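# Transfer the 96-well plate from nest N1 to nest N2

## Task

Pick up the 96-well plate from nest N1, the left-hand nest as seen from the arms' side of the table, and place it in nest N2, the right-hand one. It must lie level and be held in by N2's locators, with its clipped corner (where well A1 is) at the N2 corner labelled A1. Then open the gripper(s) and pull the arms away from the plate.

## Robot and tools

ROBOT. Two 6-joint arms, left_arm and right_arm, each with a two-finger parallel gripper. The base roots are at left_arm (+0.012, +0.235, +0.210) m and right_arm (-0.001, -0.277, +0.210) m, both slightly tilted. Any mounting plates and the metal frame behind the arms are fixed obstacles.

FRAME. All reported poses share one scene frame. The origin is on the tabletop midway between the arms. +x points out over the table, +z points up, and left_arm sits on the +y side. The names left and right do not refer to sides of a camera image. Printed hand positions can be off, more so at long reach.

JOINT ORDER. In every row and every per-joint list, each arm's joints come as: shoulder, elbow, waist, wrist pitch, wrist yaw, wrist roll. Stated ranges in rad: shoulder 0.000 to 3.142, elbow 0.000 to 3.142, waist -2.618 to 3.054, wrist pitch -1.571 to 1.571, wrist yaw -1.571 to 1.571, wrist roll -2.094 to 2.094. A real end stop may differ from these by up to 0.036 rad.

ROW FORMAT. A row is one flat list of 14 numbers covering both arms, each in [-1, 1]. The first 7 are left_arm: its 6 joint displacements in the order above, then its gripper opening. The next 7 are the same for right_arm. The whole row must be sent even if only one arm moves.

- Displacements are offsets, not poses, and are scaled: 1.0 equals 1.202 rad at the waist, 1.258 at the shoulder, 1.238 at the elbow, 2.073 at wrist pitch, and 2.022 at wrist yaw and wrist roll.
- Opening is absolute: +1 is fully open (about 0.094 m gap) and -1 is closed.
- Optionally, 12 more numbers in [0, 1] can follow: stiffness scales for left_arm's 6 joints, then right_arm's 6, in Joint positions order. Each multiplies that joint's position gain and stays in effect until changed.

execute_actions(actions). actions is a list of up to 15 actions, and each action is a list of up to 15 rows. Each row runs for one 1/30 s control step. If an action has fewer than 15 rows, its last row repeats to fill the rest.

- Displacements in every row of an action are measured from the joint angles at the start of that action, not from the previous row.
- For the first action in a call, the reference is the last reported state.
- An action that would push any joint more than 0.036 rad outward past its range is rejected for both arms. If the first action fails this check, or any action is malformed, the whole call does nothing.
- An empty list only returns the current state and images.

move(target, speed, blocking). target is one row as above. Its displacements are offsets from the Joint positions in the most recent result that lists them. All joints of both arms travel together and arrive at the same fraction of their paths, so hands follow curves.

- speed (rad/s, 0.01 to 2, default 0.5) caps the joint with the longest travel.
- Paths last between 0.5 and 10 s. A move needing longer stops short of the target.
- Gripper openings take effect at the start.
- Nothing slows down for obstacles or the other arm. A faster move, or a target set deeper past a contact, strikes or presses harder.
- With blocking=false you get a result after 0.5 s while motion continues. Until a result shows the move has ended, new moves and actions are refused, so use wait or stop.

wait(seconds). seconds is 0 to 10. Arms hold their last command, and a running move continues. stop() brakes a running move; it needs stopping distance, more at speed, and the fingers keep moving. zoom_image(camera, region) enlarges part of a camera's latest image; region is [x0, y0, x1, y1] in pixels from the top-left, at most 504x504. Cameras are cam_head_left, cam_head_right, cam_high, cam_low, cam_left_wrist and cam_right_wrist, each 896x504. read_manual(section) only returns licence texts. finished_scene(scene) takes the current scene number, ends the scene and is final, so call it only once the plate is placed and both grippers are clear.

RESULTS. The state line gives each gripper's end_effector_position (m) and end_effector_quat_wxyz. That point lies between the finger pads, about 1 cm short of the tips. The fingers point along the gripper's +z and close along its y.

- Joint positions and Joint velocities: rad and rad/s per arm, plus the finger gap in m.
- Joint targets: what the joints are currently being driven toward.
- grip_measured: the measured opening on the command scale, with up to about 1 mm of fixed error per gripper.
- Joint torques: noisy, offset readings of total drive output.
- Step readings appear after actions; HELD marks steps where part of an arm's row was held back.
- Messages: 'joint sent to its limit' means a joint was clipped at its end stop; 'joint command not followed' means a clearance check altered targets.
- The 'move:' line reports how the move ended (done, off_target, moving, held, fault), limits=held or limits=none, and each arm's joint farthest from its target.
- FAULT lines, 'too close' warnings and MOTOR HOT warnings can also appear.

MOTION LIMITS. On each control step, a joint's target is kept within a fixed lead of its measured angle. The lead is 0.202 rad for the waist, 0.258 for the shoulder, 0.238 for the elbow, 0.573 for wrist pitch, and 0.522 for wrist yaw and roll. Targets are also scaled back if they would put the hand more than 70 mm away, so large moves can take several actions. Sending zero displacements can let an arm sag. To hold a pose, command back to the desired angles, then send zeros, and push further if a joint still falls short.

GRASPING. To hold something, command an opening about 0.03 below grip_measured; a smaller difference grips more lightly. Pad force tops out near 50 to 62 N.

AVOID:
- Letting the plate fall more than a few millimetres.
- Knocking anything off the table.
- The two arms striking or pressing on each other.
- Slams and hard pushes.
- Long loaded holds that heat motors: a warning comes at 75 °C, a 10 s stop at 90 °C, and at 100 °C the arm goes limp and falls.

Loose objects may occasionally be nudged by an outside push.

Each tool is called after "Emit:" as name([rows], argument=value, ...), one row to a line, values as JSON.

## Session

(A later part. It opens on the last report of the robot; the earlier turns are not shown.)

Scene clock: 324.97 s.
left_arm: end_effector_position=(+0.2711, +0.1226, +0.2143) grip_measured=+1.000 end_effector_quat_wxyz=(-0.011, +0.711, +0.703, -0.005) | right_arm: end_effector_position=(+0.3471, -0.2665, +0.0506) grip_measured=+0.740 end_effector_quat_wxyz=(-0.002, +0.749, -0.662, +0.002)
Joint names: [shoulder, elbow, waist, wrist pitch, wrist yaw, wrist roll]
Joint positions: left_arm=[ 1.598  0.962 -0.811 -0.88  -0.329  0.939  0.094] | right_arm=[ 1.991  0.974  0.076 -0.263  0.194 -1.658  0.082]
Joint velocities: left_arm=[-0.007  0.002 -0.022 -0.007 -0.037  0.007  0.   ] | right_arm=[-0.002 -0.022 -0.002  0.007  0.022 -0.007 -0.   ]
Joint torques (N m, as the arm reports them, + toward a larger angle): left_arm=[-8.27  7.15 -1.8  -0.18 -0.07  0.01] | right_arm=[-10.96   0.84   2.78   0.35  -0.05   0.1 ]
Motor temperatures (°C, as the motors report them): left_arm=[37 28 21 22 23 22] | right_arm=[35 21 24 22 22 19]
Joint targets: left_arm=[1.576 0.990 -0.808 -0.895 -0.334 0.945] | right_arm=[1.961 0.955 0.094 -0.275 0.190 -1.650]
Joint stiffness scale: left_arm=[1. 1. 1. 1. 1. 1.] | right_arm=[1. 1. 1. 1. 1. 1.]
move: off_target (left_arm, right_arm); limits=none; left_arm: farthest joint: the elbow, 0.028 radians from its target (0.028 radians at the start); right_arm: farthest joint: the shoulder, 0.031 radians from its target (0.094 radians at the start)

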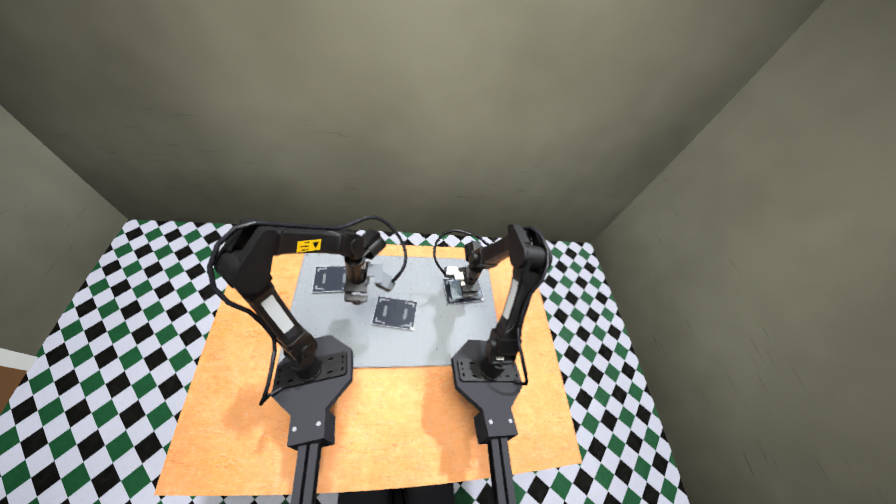

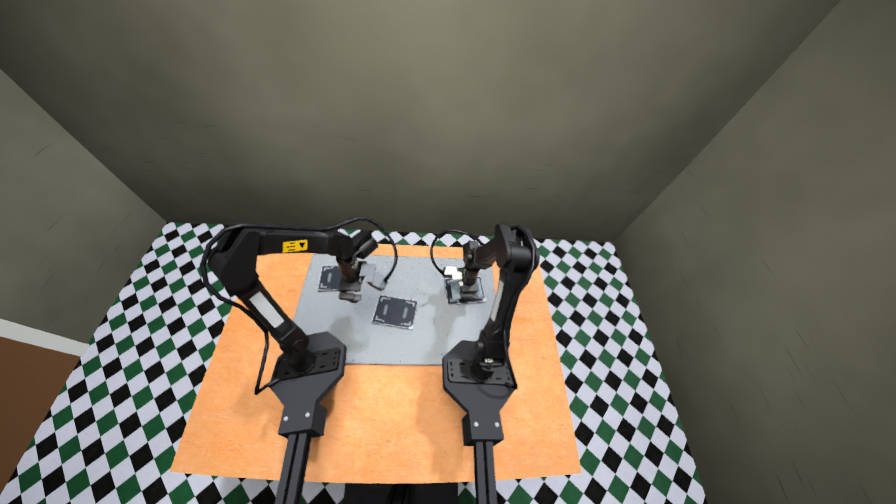

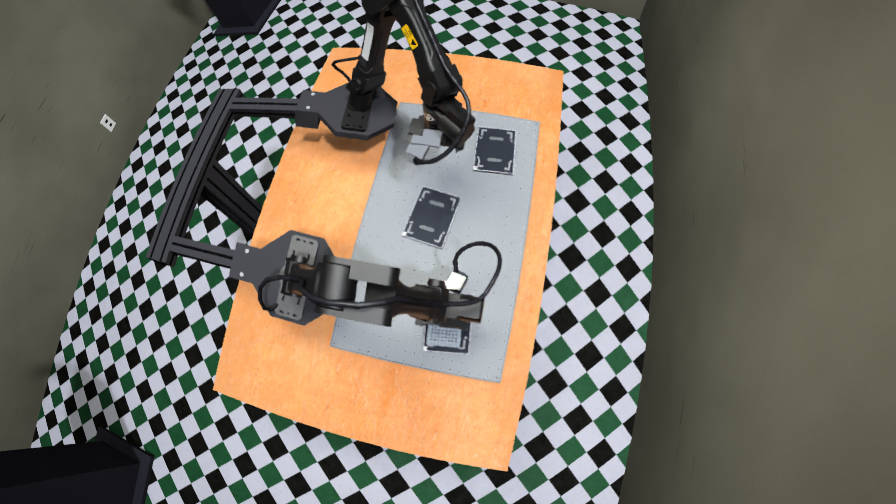

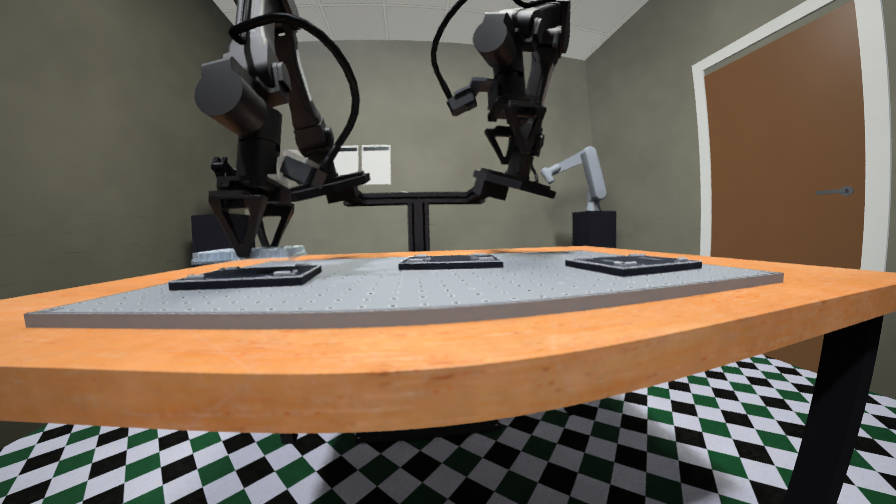

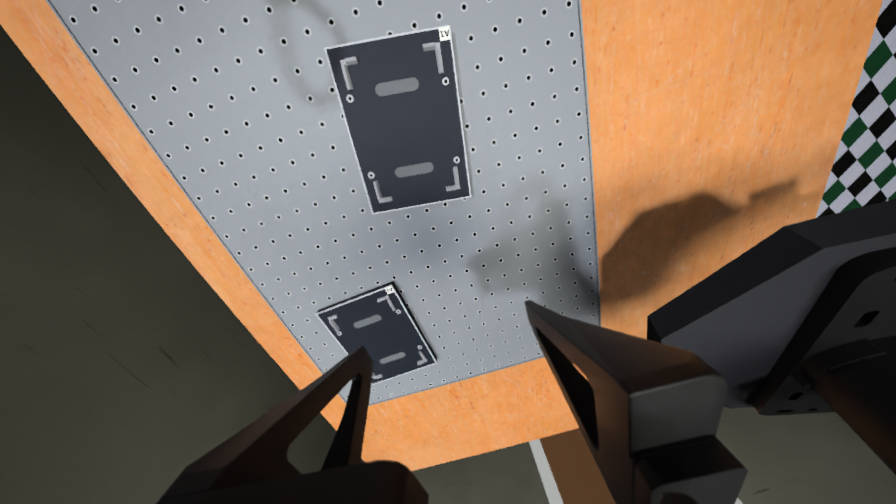

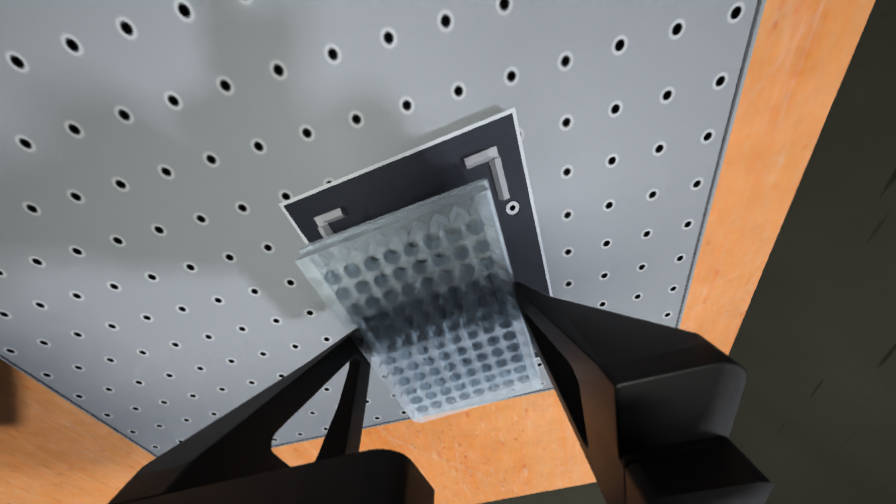

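Emit:
move(target=[-0.0175,0.0226,0.18,-0.007,-0.0025,0.003,1.0, -0.1232,-0.3166,0.4484,0.056,0.0633,0.3309,0.70], speed=0.45)

Emit:
zoom_image(camera="cam_high", region=[330, 150, 530, 390])

Scene clock: 388.37 s.
left_arm: end_effector_position=(+0.2880, +0.1761, +0.1975) grip_measured=+1.000 end_effector_quat_wxyz=(-0.046, +0.637, +0.769, -0.003) | right_arm: end_effector_position=(+0.2157, -0.1574, +0.0793) grip_measured=+0.741 end_effector_quat_wxyz=(+0.004, +0.705, -0.709, +0.003)
Joint names: [shoulder, elbow, waist, wrist pitch, wrist yaw, wrist roll]
Joint positions: left_arm=[ 1.598  0.962 -0.601 -0.88  -0.329  0.939  0.094] | right_arm=[ 1.867  0.6    0.602 -0.16   0.317 -0.998  0.082]
Joint velocities: left_arm=[-0.007 -0.007  0.002 -0.037  0.007 -0.007  0.   ] | right_arm=[ 0.012  0.007 -0.002 -0.037 -0.007  0.037 -0.   ]
Joint torques (N m, as the arm reports them, + toward a larger angle): left_arm=[-8.66  6.91 -1.39 -0.3  -0.08  0.02] | right_arm=[-8.42  0.38  2.76  0.63  0.04  0.1 ]
Motor temperatures (°C, as the motors report them): left_arm=[37 29 21 21 23 22] | right_arm=[38 21 24 22 22 19]
Joint targets: left_arm=[1.576 0.990 -0.595 -0.895 -0.333 0.945] | right_arm=[1.836 0.582 0.616 -0.147 0.322 -0.989]
Joint stiffness scale: left_arm=[1. 1. 1. 1. 1. 1.] | right_arm=[1. 1. 1. 1. 1. 1.]
move: off_target (left_arm, right_arm); limits=none; left_arm: farthest joint: the elbow, 0.028 radians from its target (0.028 radians at the start); right_arm: farthest joint: the shoulder, 0.031 radians from its target (0.155 radians at the start)

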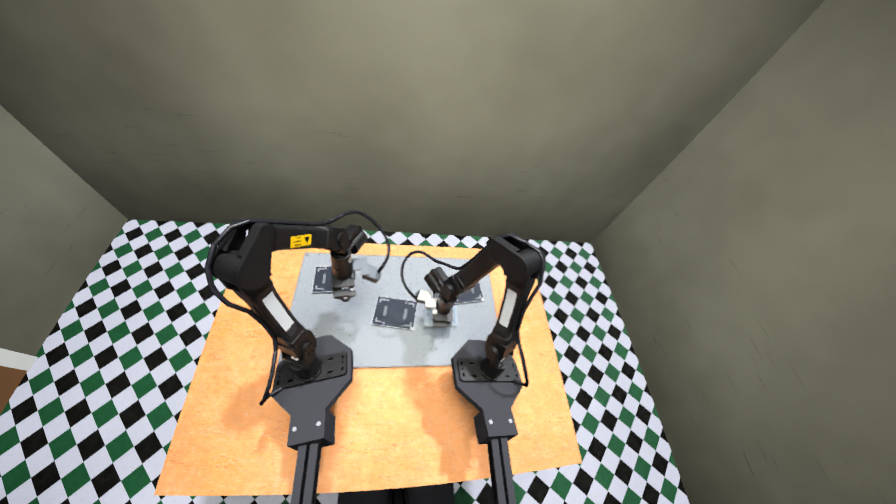

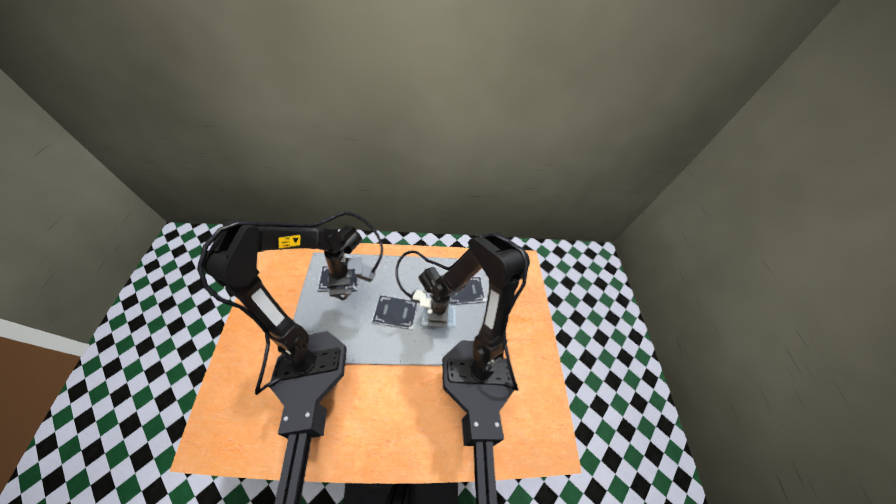

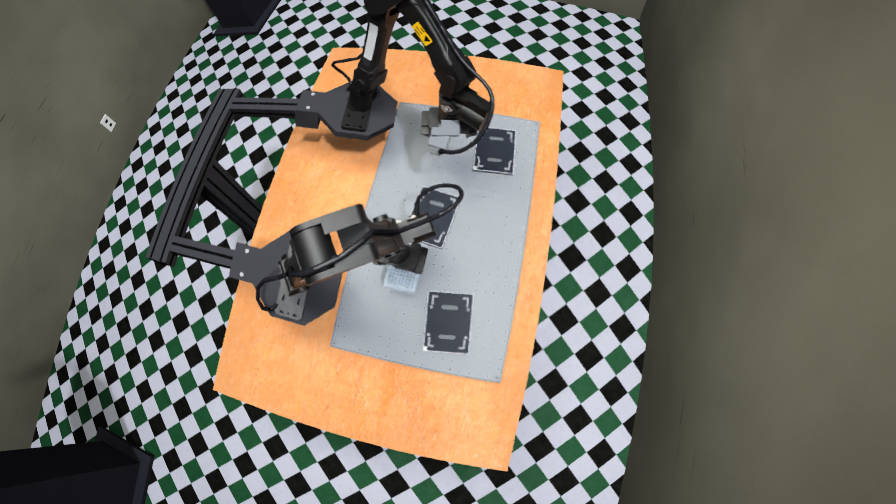

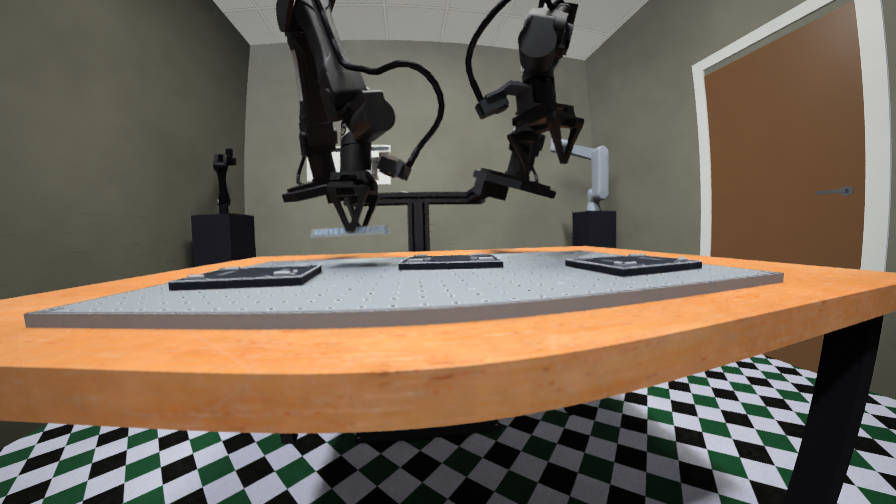

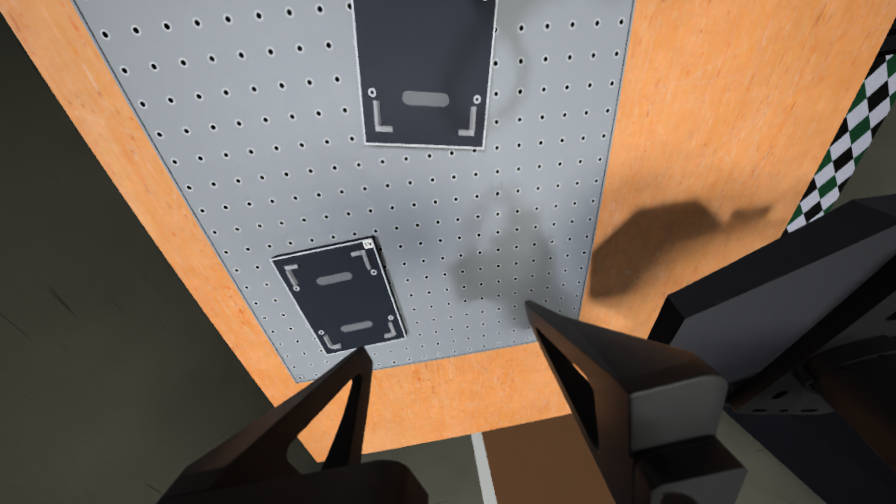

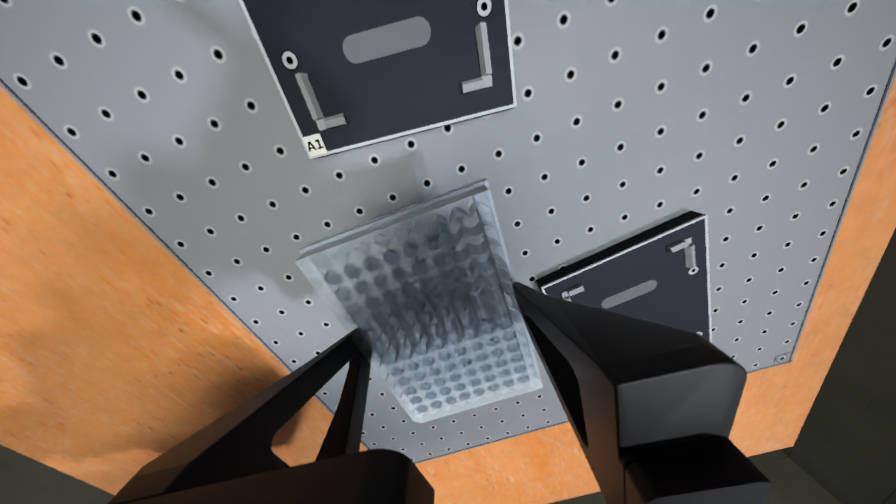

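Region (330, 150, 530, 390) of cam_high's 896x504 image, scaled by 2.100, with more detail than that image has.

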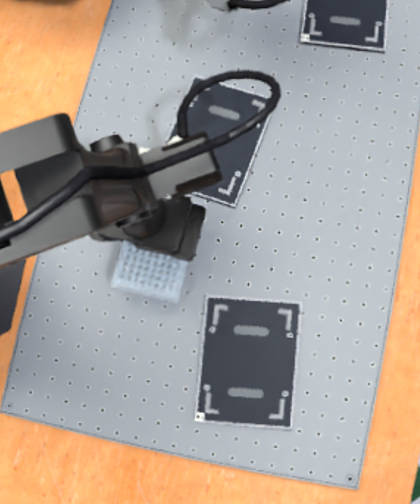

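Emit:
move(target=[-0.0175,0.0226,0.005,-0.007,-0.002,0.003,1.0, 0.1256,-0.016,-0.0433,0.0902,-0.0124,-0.0307,0.70], speed=0.18)

Emit:
zoom_image(camera="cam_low", region=[270, 180, 470, 290])

Scene clock: 414.43 s.
left_arm: end_effector_position=(+0.2880, +0.1761, +0.1975) grip_measured=+1.000 end_effector_quat_wxyz=(-0.046, +0.637, +0.769, -0.003) | right_arm: end_effector_position=(+0.2175, -0.1567, +0.0463) grip_measured=+0.741 end_effector_quat_wxyz=(-0.002, +0.706, -0.708, +0.002)
Joint names: [shoulder, elbow, waist, wrist pitch, wrist yaw, wrist roll]
Joint positions: left_arm=[ 1.598  0.962 -0.601 -0.88  -0.329  0.939  0.094] | right_arm=[ 2.015  0.6    0.555  0.014  0.305 -1.052  0.082]
Joint velocities: left_arm=[-0.002 -0.002  0.012 -0.007 -0.066  0.051  0.   ] | right_arm=[ 0.012 -0.002  0.007 -0.007 -0.022  0.007 -0.001]
Joint torques (N m, as the arm reports them, + toward a larger angle): left_arm=[-8.66  6.91 -1.4  -0.3  -0.08  0.02] | right_arm=[-5.79 -0.48  1.43  0.61 -0.14 -0.05]
Motor temperatures (°C, as the motors report them): left_arm=[37 29 21 21 23 22] | right_arm=[36 21 24 22 22 19]
Joint targets: left_arm=[1.576 0.990 -0.595 -0.895 -0.333 0.945] | right_arm=[2.025 0.580 0.549 0.027 0.292 -1.060]
Joint stiffness scale: left_arm=[1. 1. 1. 1. 1. 1.] | right_arm=[1. 1. 1. 1. 1. 1.]
move: off_target (left_arm); limits=none; left_arm: farthest joint: the elbow, 0.028 radians from its target (0.028 radians at the start); right_arm: farthest joint: the elbow, 0.019 radians from its target (0.019 radians at the start)

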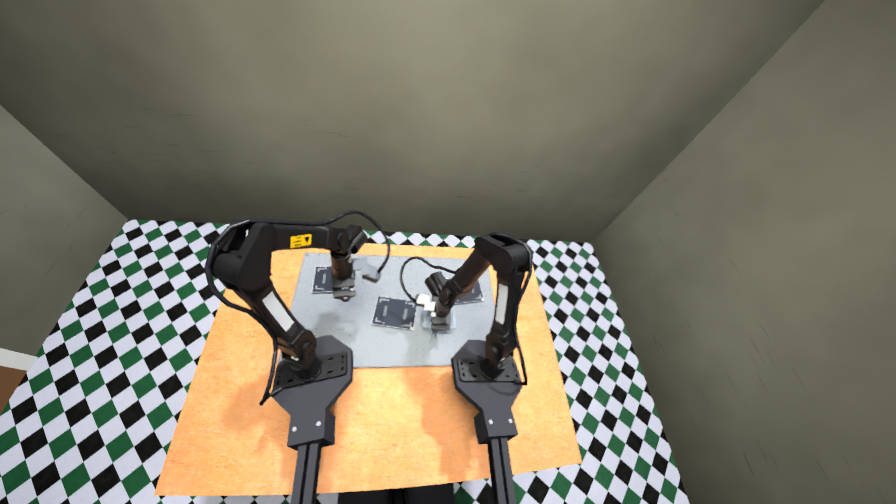

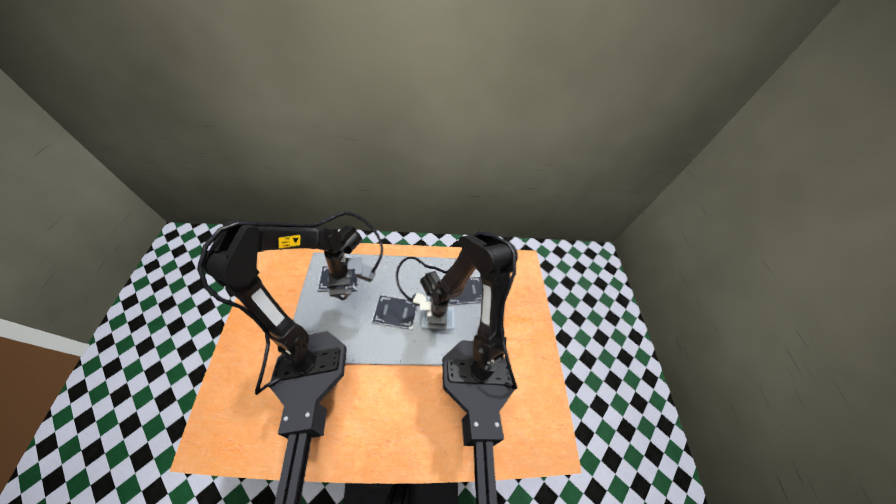

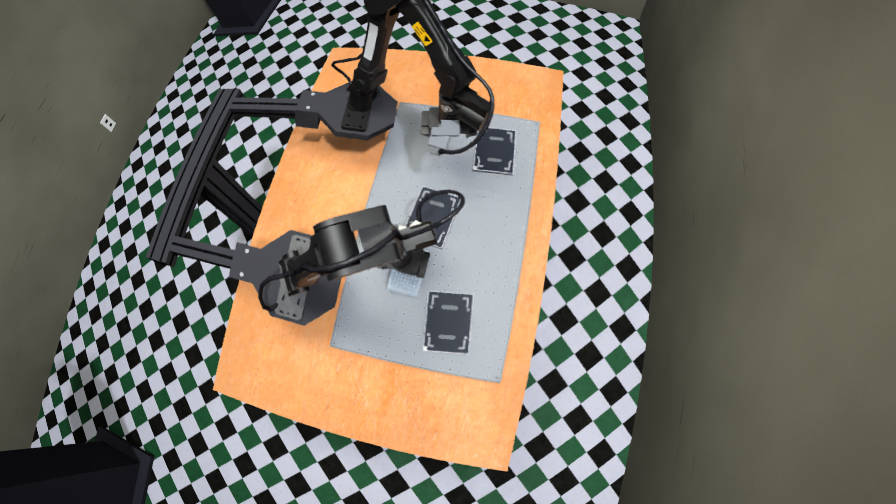

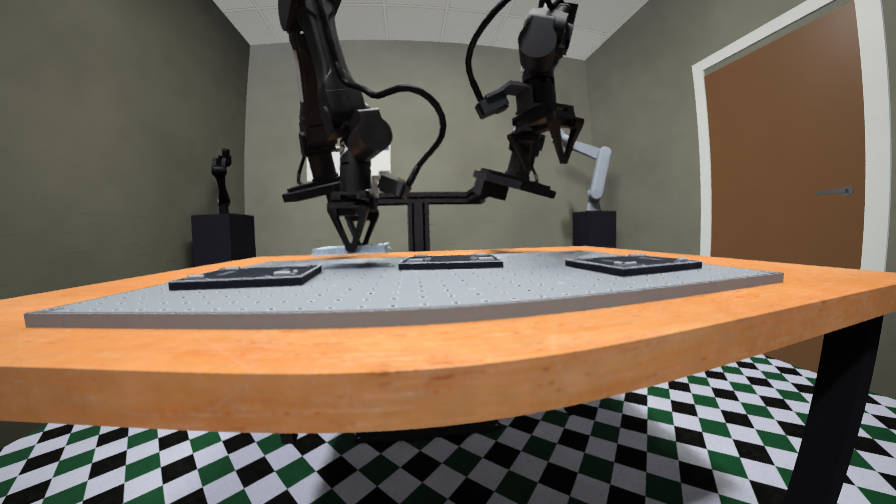

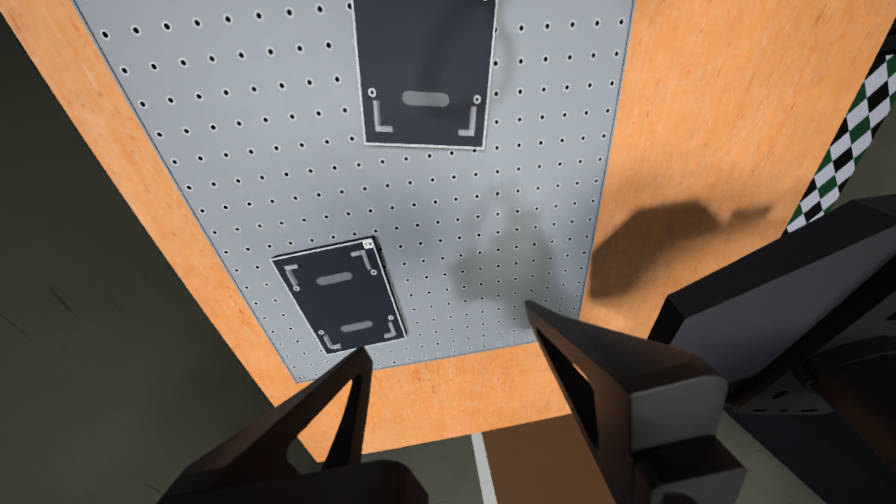

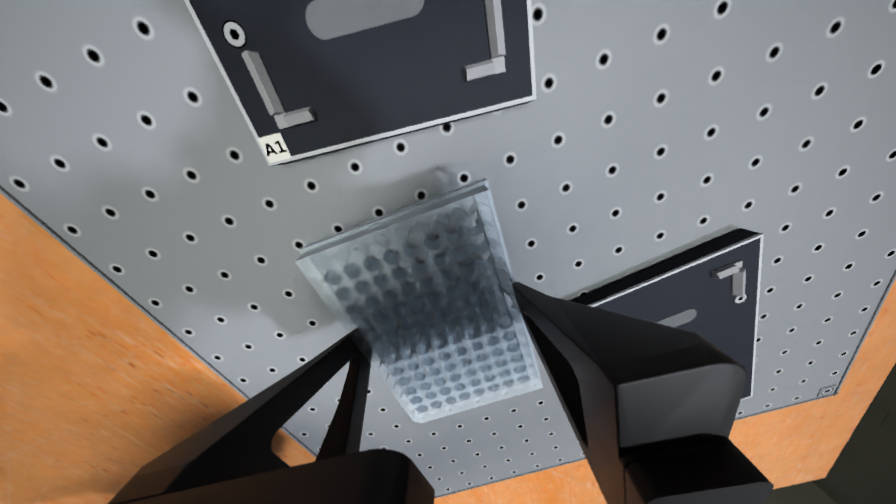

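Region (270, 180, 470, 290) of cam_low's 896x504 image, scaled by 2.520, with more detail than that image has; it fills the top 277 rows of this view, and the rest is white.

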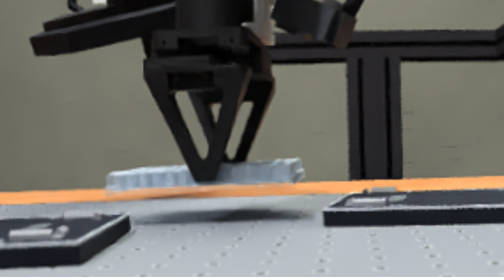

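Emit:
move(target=[-0.0175,0.0226,0.005,-0.007,-0.002,0.003,1.0, 0.0588,-0.0065,-0.0183,0.0347,-0.0084,-0.0124,0.70], speed=0.08)

Emit:
zoom_image(camera="cam_low", region=[270, 180, 470, 290])

Scene clock: 430.33 s.
left_arm: end_effector_position=(+0.2880, +0.1761, +0.1975) grip_measured=+1.000 end_effector_quat_wxyz=(-0.046, +0.637, +0.769, -0.003) | right_arm: end_effector_position=(+0.2137, -0.1583, +0.0326) grip_measured=+0.741 end_effector_quat_wxyz=(+0.002, +0.708, -0.707, -0.000)
Joint names: [shoulder, elbow, waist, wrist pitch, wrist yaw, wrist roll]
Joint positions: left_arm=[ 1.598  0.962 -0.601 -0.88  -0.329  0.939  0.094] | right_arm=[ 2.078  0.6    0.539  0.072  0.301 -1.069  0.082]
Joint velocities: left_arm=[-0.007  0.002 -0.022  0.022  0.11  -0.051  0.   ] | right_arm=[-0.022 -0.002 -0.007 -0.037 -0.022  0.037  0.   ]
Joint torques (N m, as the arm reports them, + toward a larger angle): left_arm=[-8.67  6.92 -1.39 -0.3  -0.08  0.02] | right_arm=[-5.84  0.05  1.46  0.59 -0.14 -0.06]
Motor temperatures (°C, as the motors report them): left_arm=[37 29 21 21 23 22] | right_arm=[34 21 24 22 22 19]
Joint targets: left_arm=[1.576 0.990 -0.595 -0.895 -0.333 0.945] | right_arm=[2.089 0.592 0.533 0.086 0.288 -1.077]
Joint stiffness scale: left_arm=[1. 1. 1. 1. 1. 1.] | right_arm=[1. 1. 1. 1. 1. 1.]
move: off_target (left_arm); limits=none; left_arm: farthest joint: the elbow, 0.028 radians from its target (0.028 radians at the start); right_arm: farthest joint: the wrist pitch, 0.014 radians from its target (0.072 radians at the start)

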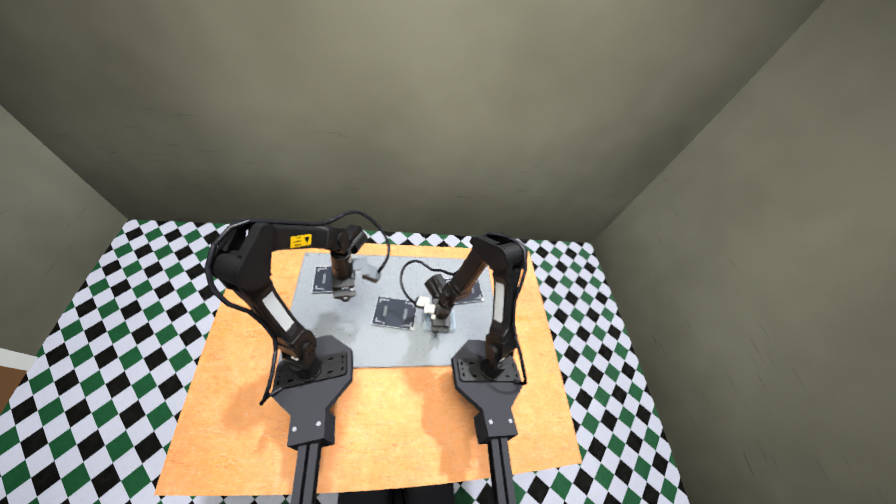

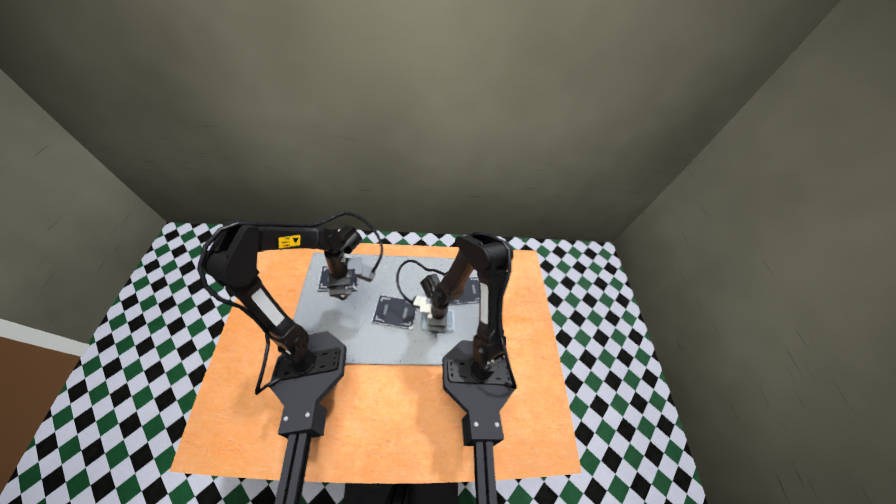

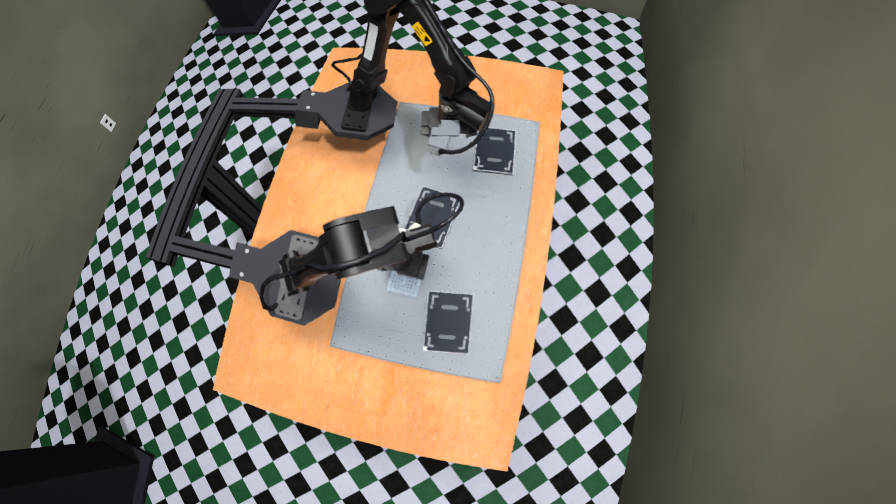

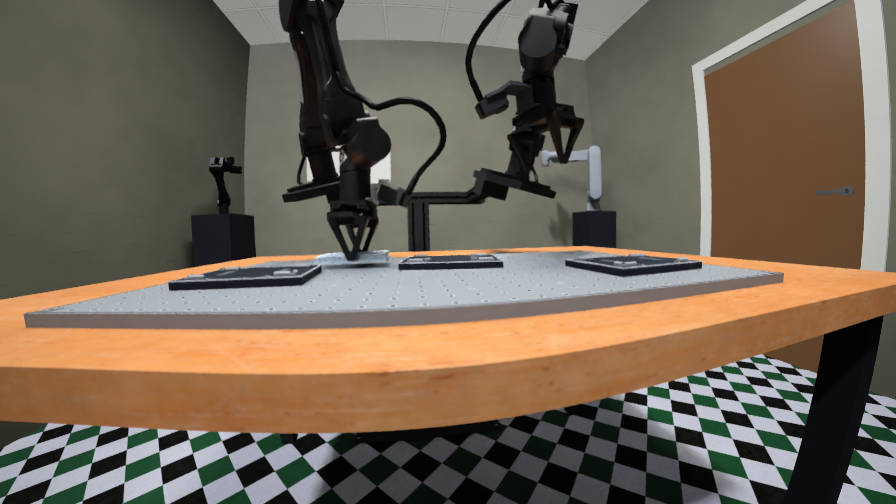

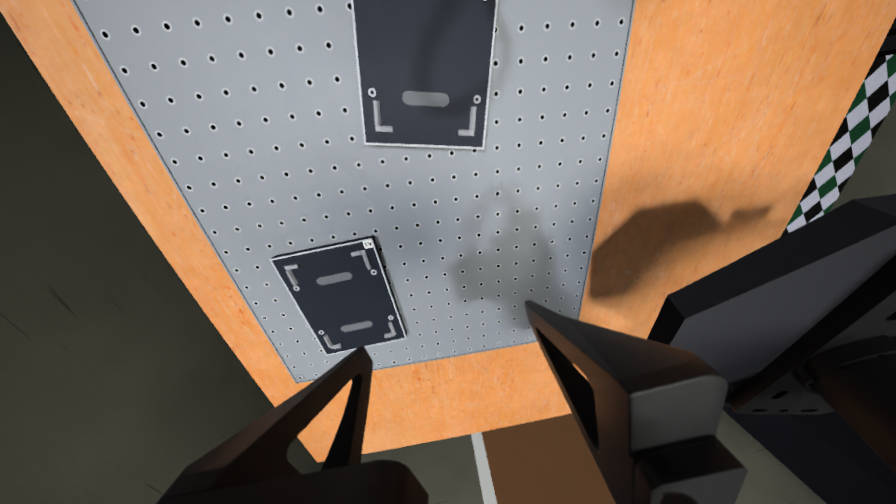

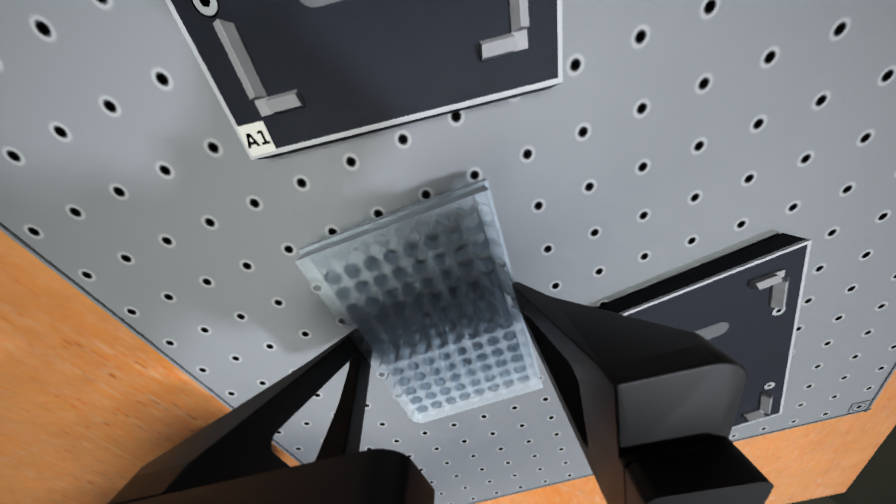

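Region (270, 180, 470, 290) of cam_low's 896x504 image, scaled by 2.520, with more detail than that image has; it fills the top 277 rows of this view, and the rest is white.

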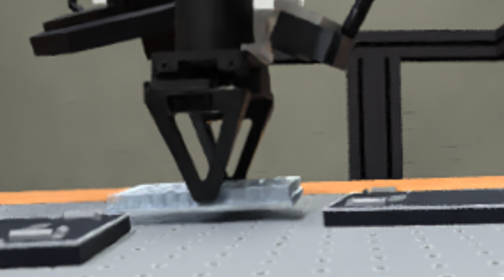

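Emit:
move(target=[-0.0175,0.0226,0.005,-0.007,-0.002,0.003,1.0, 0.023,-0.0065,-0.0092,0.015,-0.007,-0.0064,0.70], speed=0.04)

Emit:
zoom_image(camera="cam_low", region=[290, 210, 430, 280])

Scene clock: 437.30 s.
left_arm: end_effector_position=(+0.2880, +0.1761, +0.1975) grip_measured=+1.000 end_effector_quat_wxyz=(-0.046, +0.637, +0.769, -0.003) | right_arm: end_effector_position=(+0.2127, -0.1589, +0.0287) grip_measured=+0.741 end_effector_quat_wxyz=(+0.003, +0.708, -0.707, -0.001)
Joint names: [shoulder, elbow, waist, wrist pitch, wrist yaw, wrist roll]
Joint positions: left_arm=[ 1.598  0.962 -0.601 -0.88  -0.329  0.939  0.094] | right_arm=[ 2.096  0.6    0.534  0.09   0.3   -1.074  0.082]
Joint velocities: left_arm=[ 0.002 -0.002 -0.007 -0.022 -0.11  -0.095  0.   ] | right_arm=[-0.017  0.017 -0.002  0.007 -0.007  0.022 -0.   ]
Joint torques (N m, as the arm reports them, + toward a larger angle): left_arm=[-8.66  6.91 -1.4  -0.3  -0.08  0.02] | right_arm=[-5.83 -0.04  1.44  0.58 -0.14 -0.03]
Motor temperatures (°C, as the motors report them): left_arm=[37 29 21 21 22 22] | right_arm=[34 20 24 22 22 19]
Joint targets: left_arm=[1.576 0.990 -0.595 -0.895 -0.333 0.945] | right_arm=[2.107 0.592 0.528 0.103 0.287 -1.082]
Joint stiffness scale: left_arm=[1. 1. 1. 1. 1. 1.] | right_arm=[1. 1. 1. 1. 1. 1.]
move: off_target (left_arm); limits=none; left_arm: farthest joint: the elbow, 0.028 radians from its target (0.028 radians at the start); right_arm: farthest joint: the wrist pitch, 0.013 radians from its target (0.030 radians at the start)

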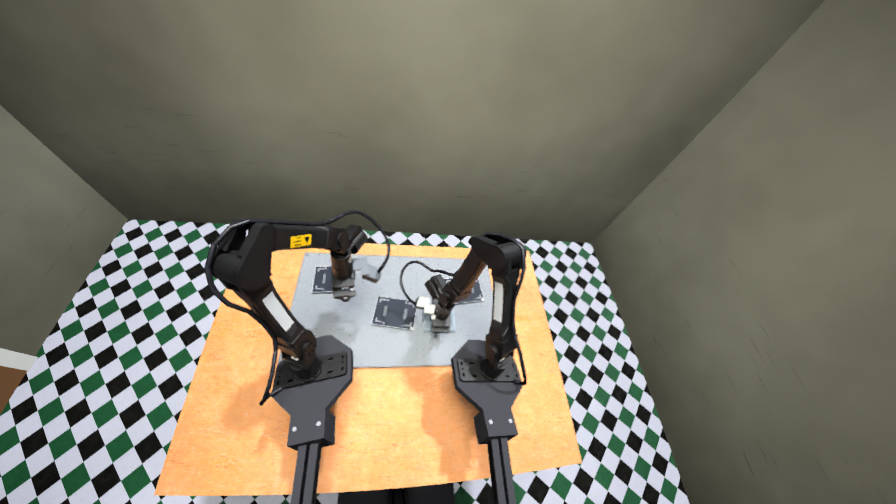

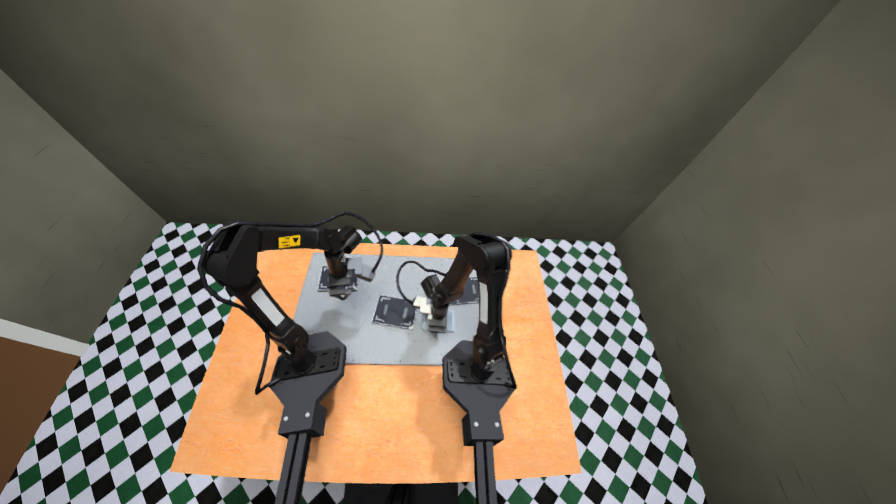

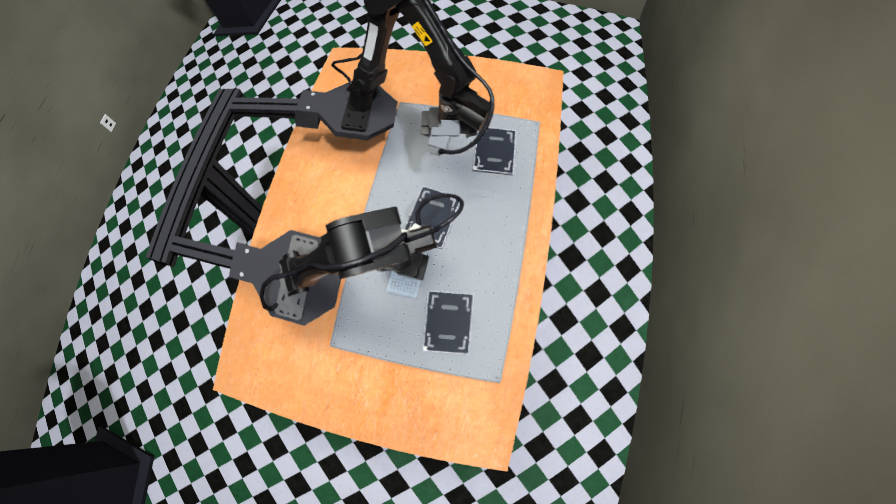

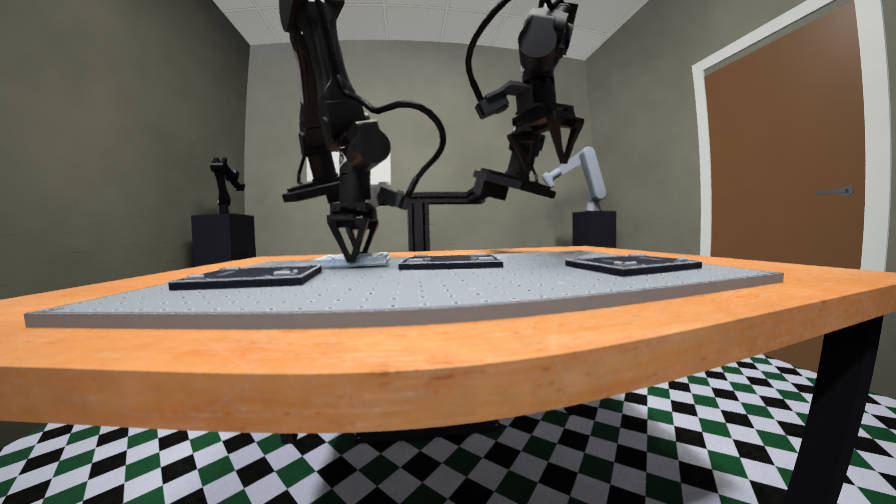

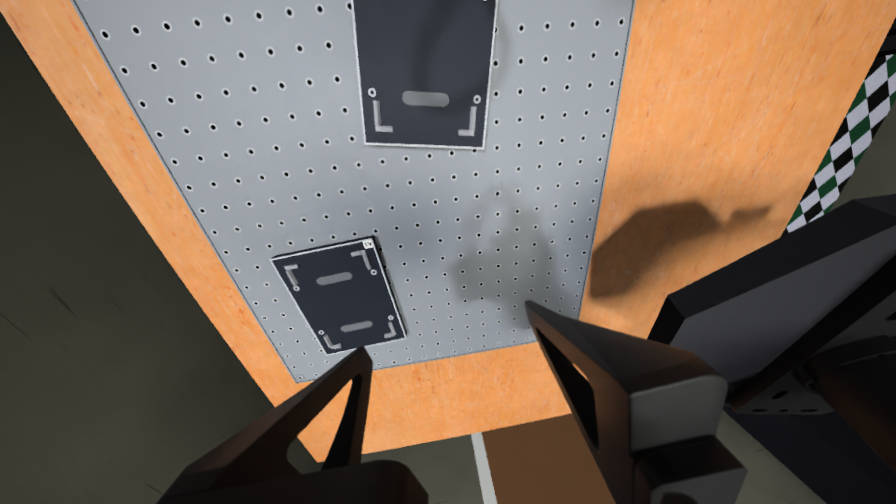

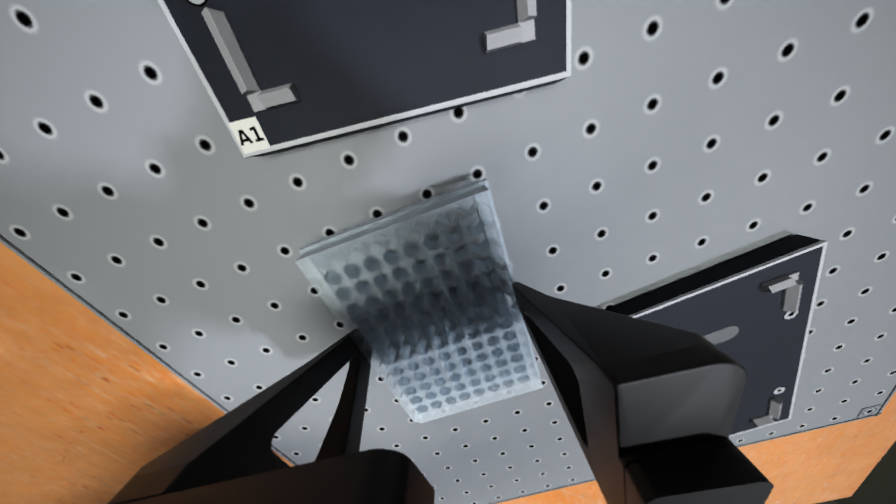

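Region (290, 210, 430, 280) of cam_low's 896x504 image, scaled by 3.600, with more detail than that image has.

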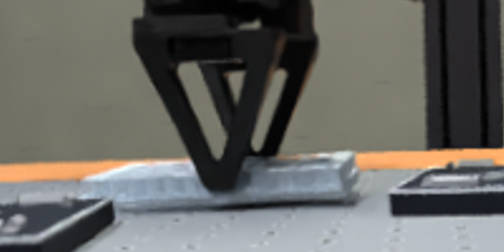

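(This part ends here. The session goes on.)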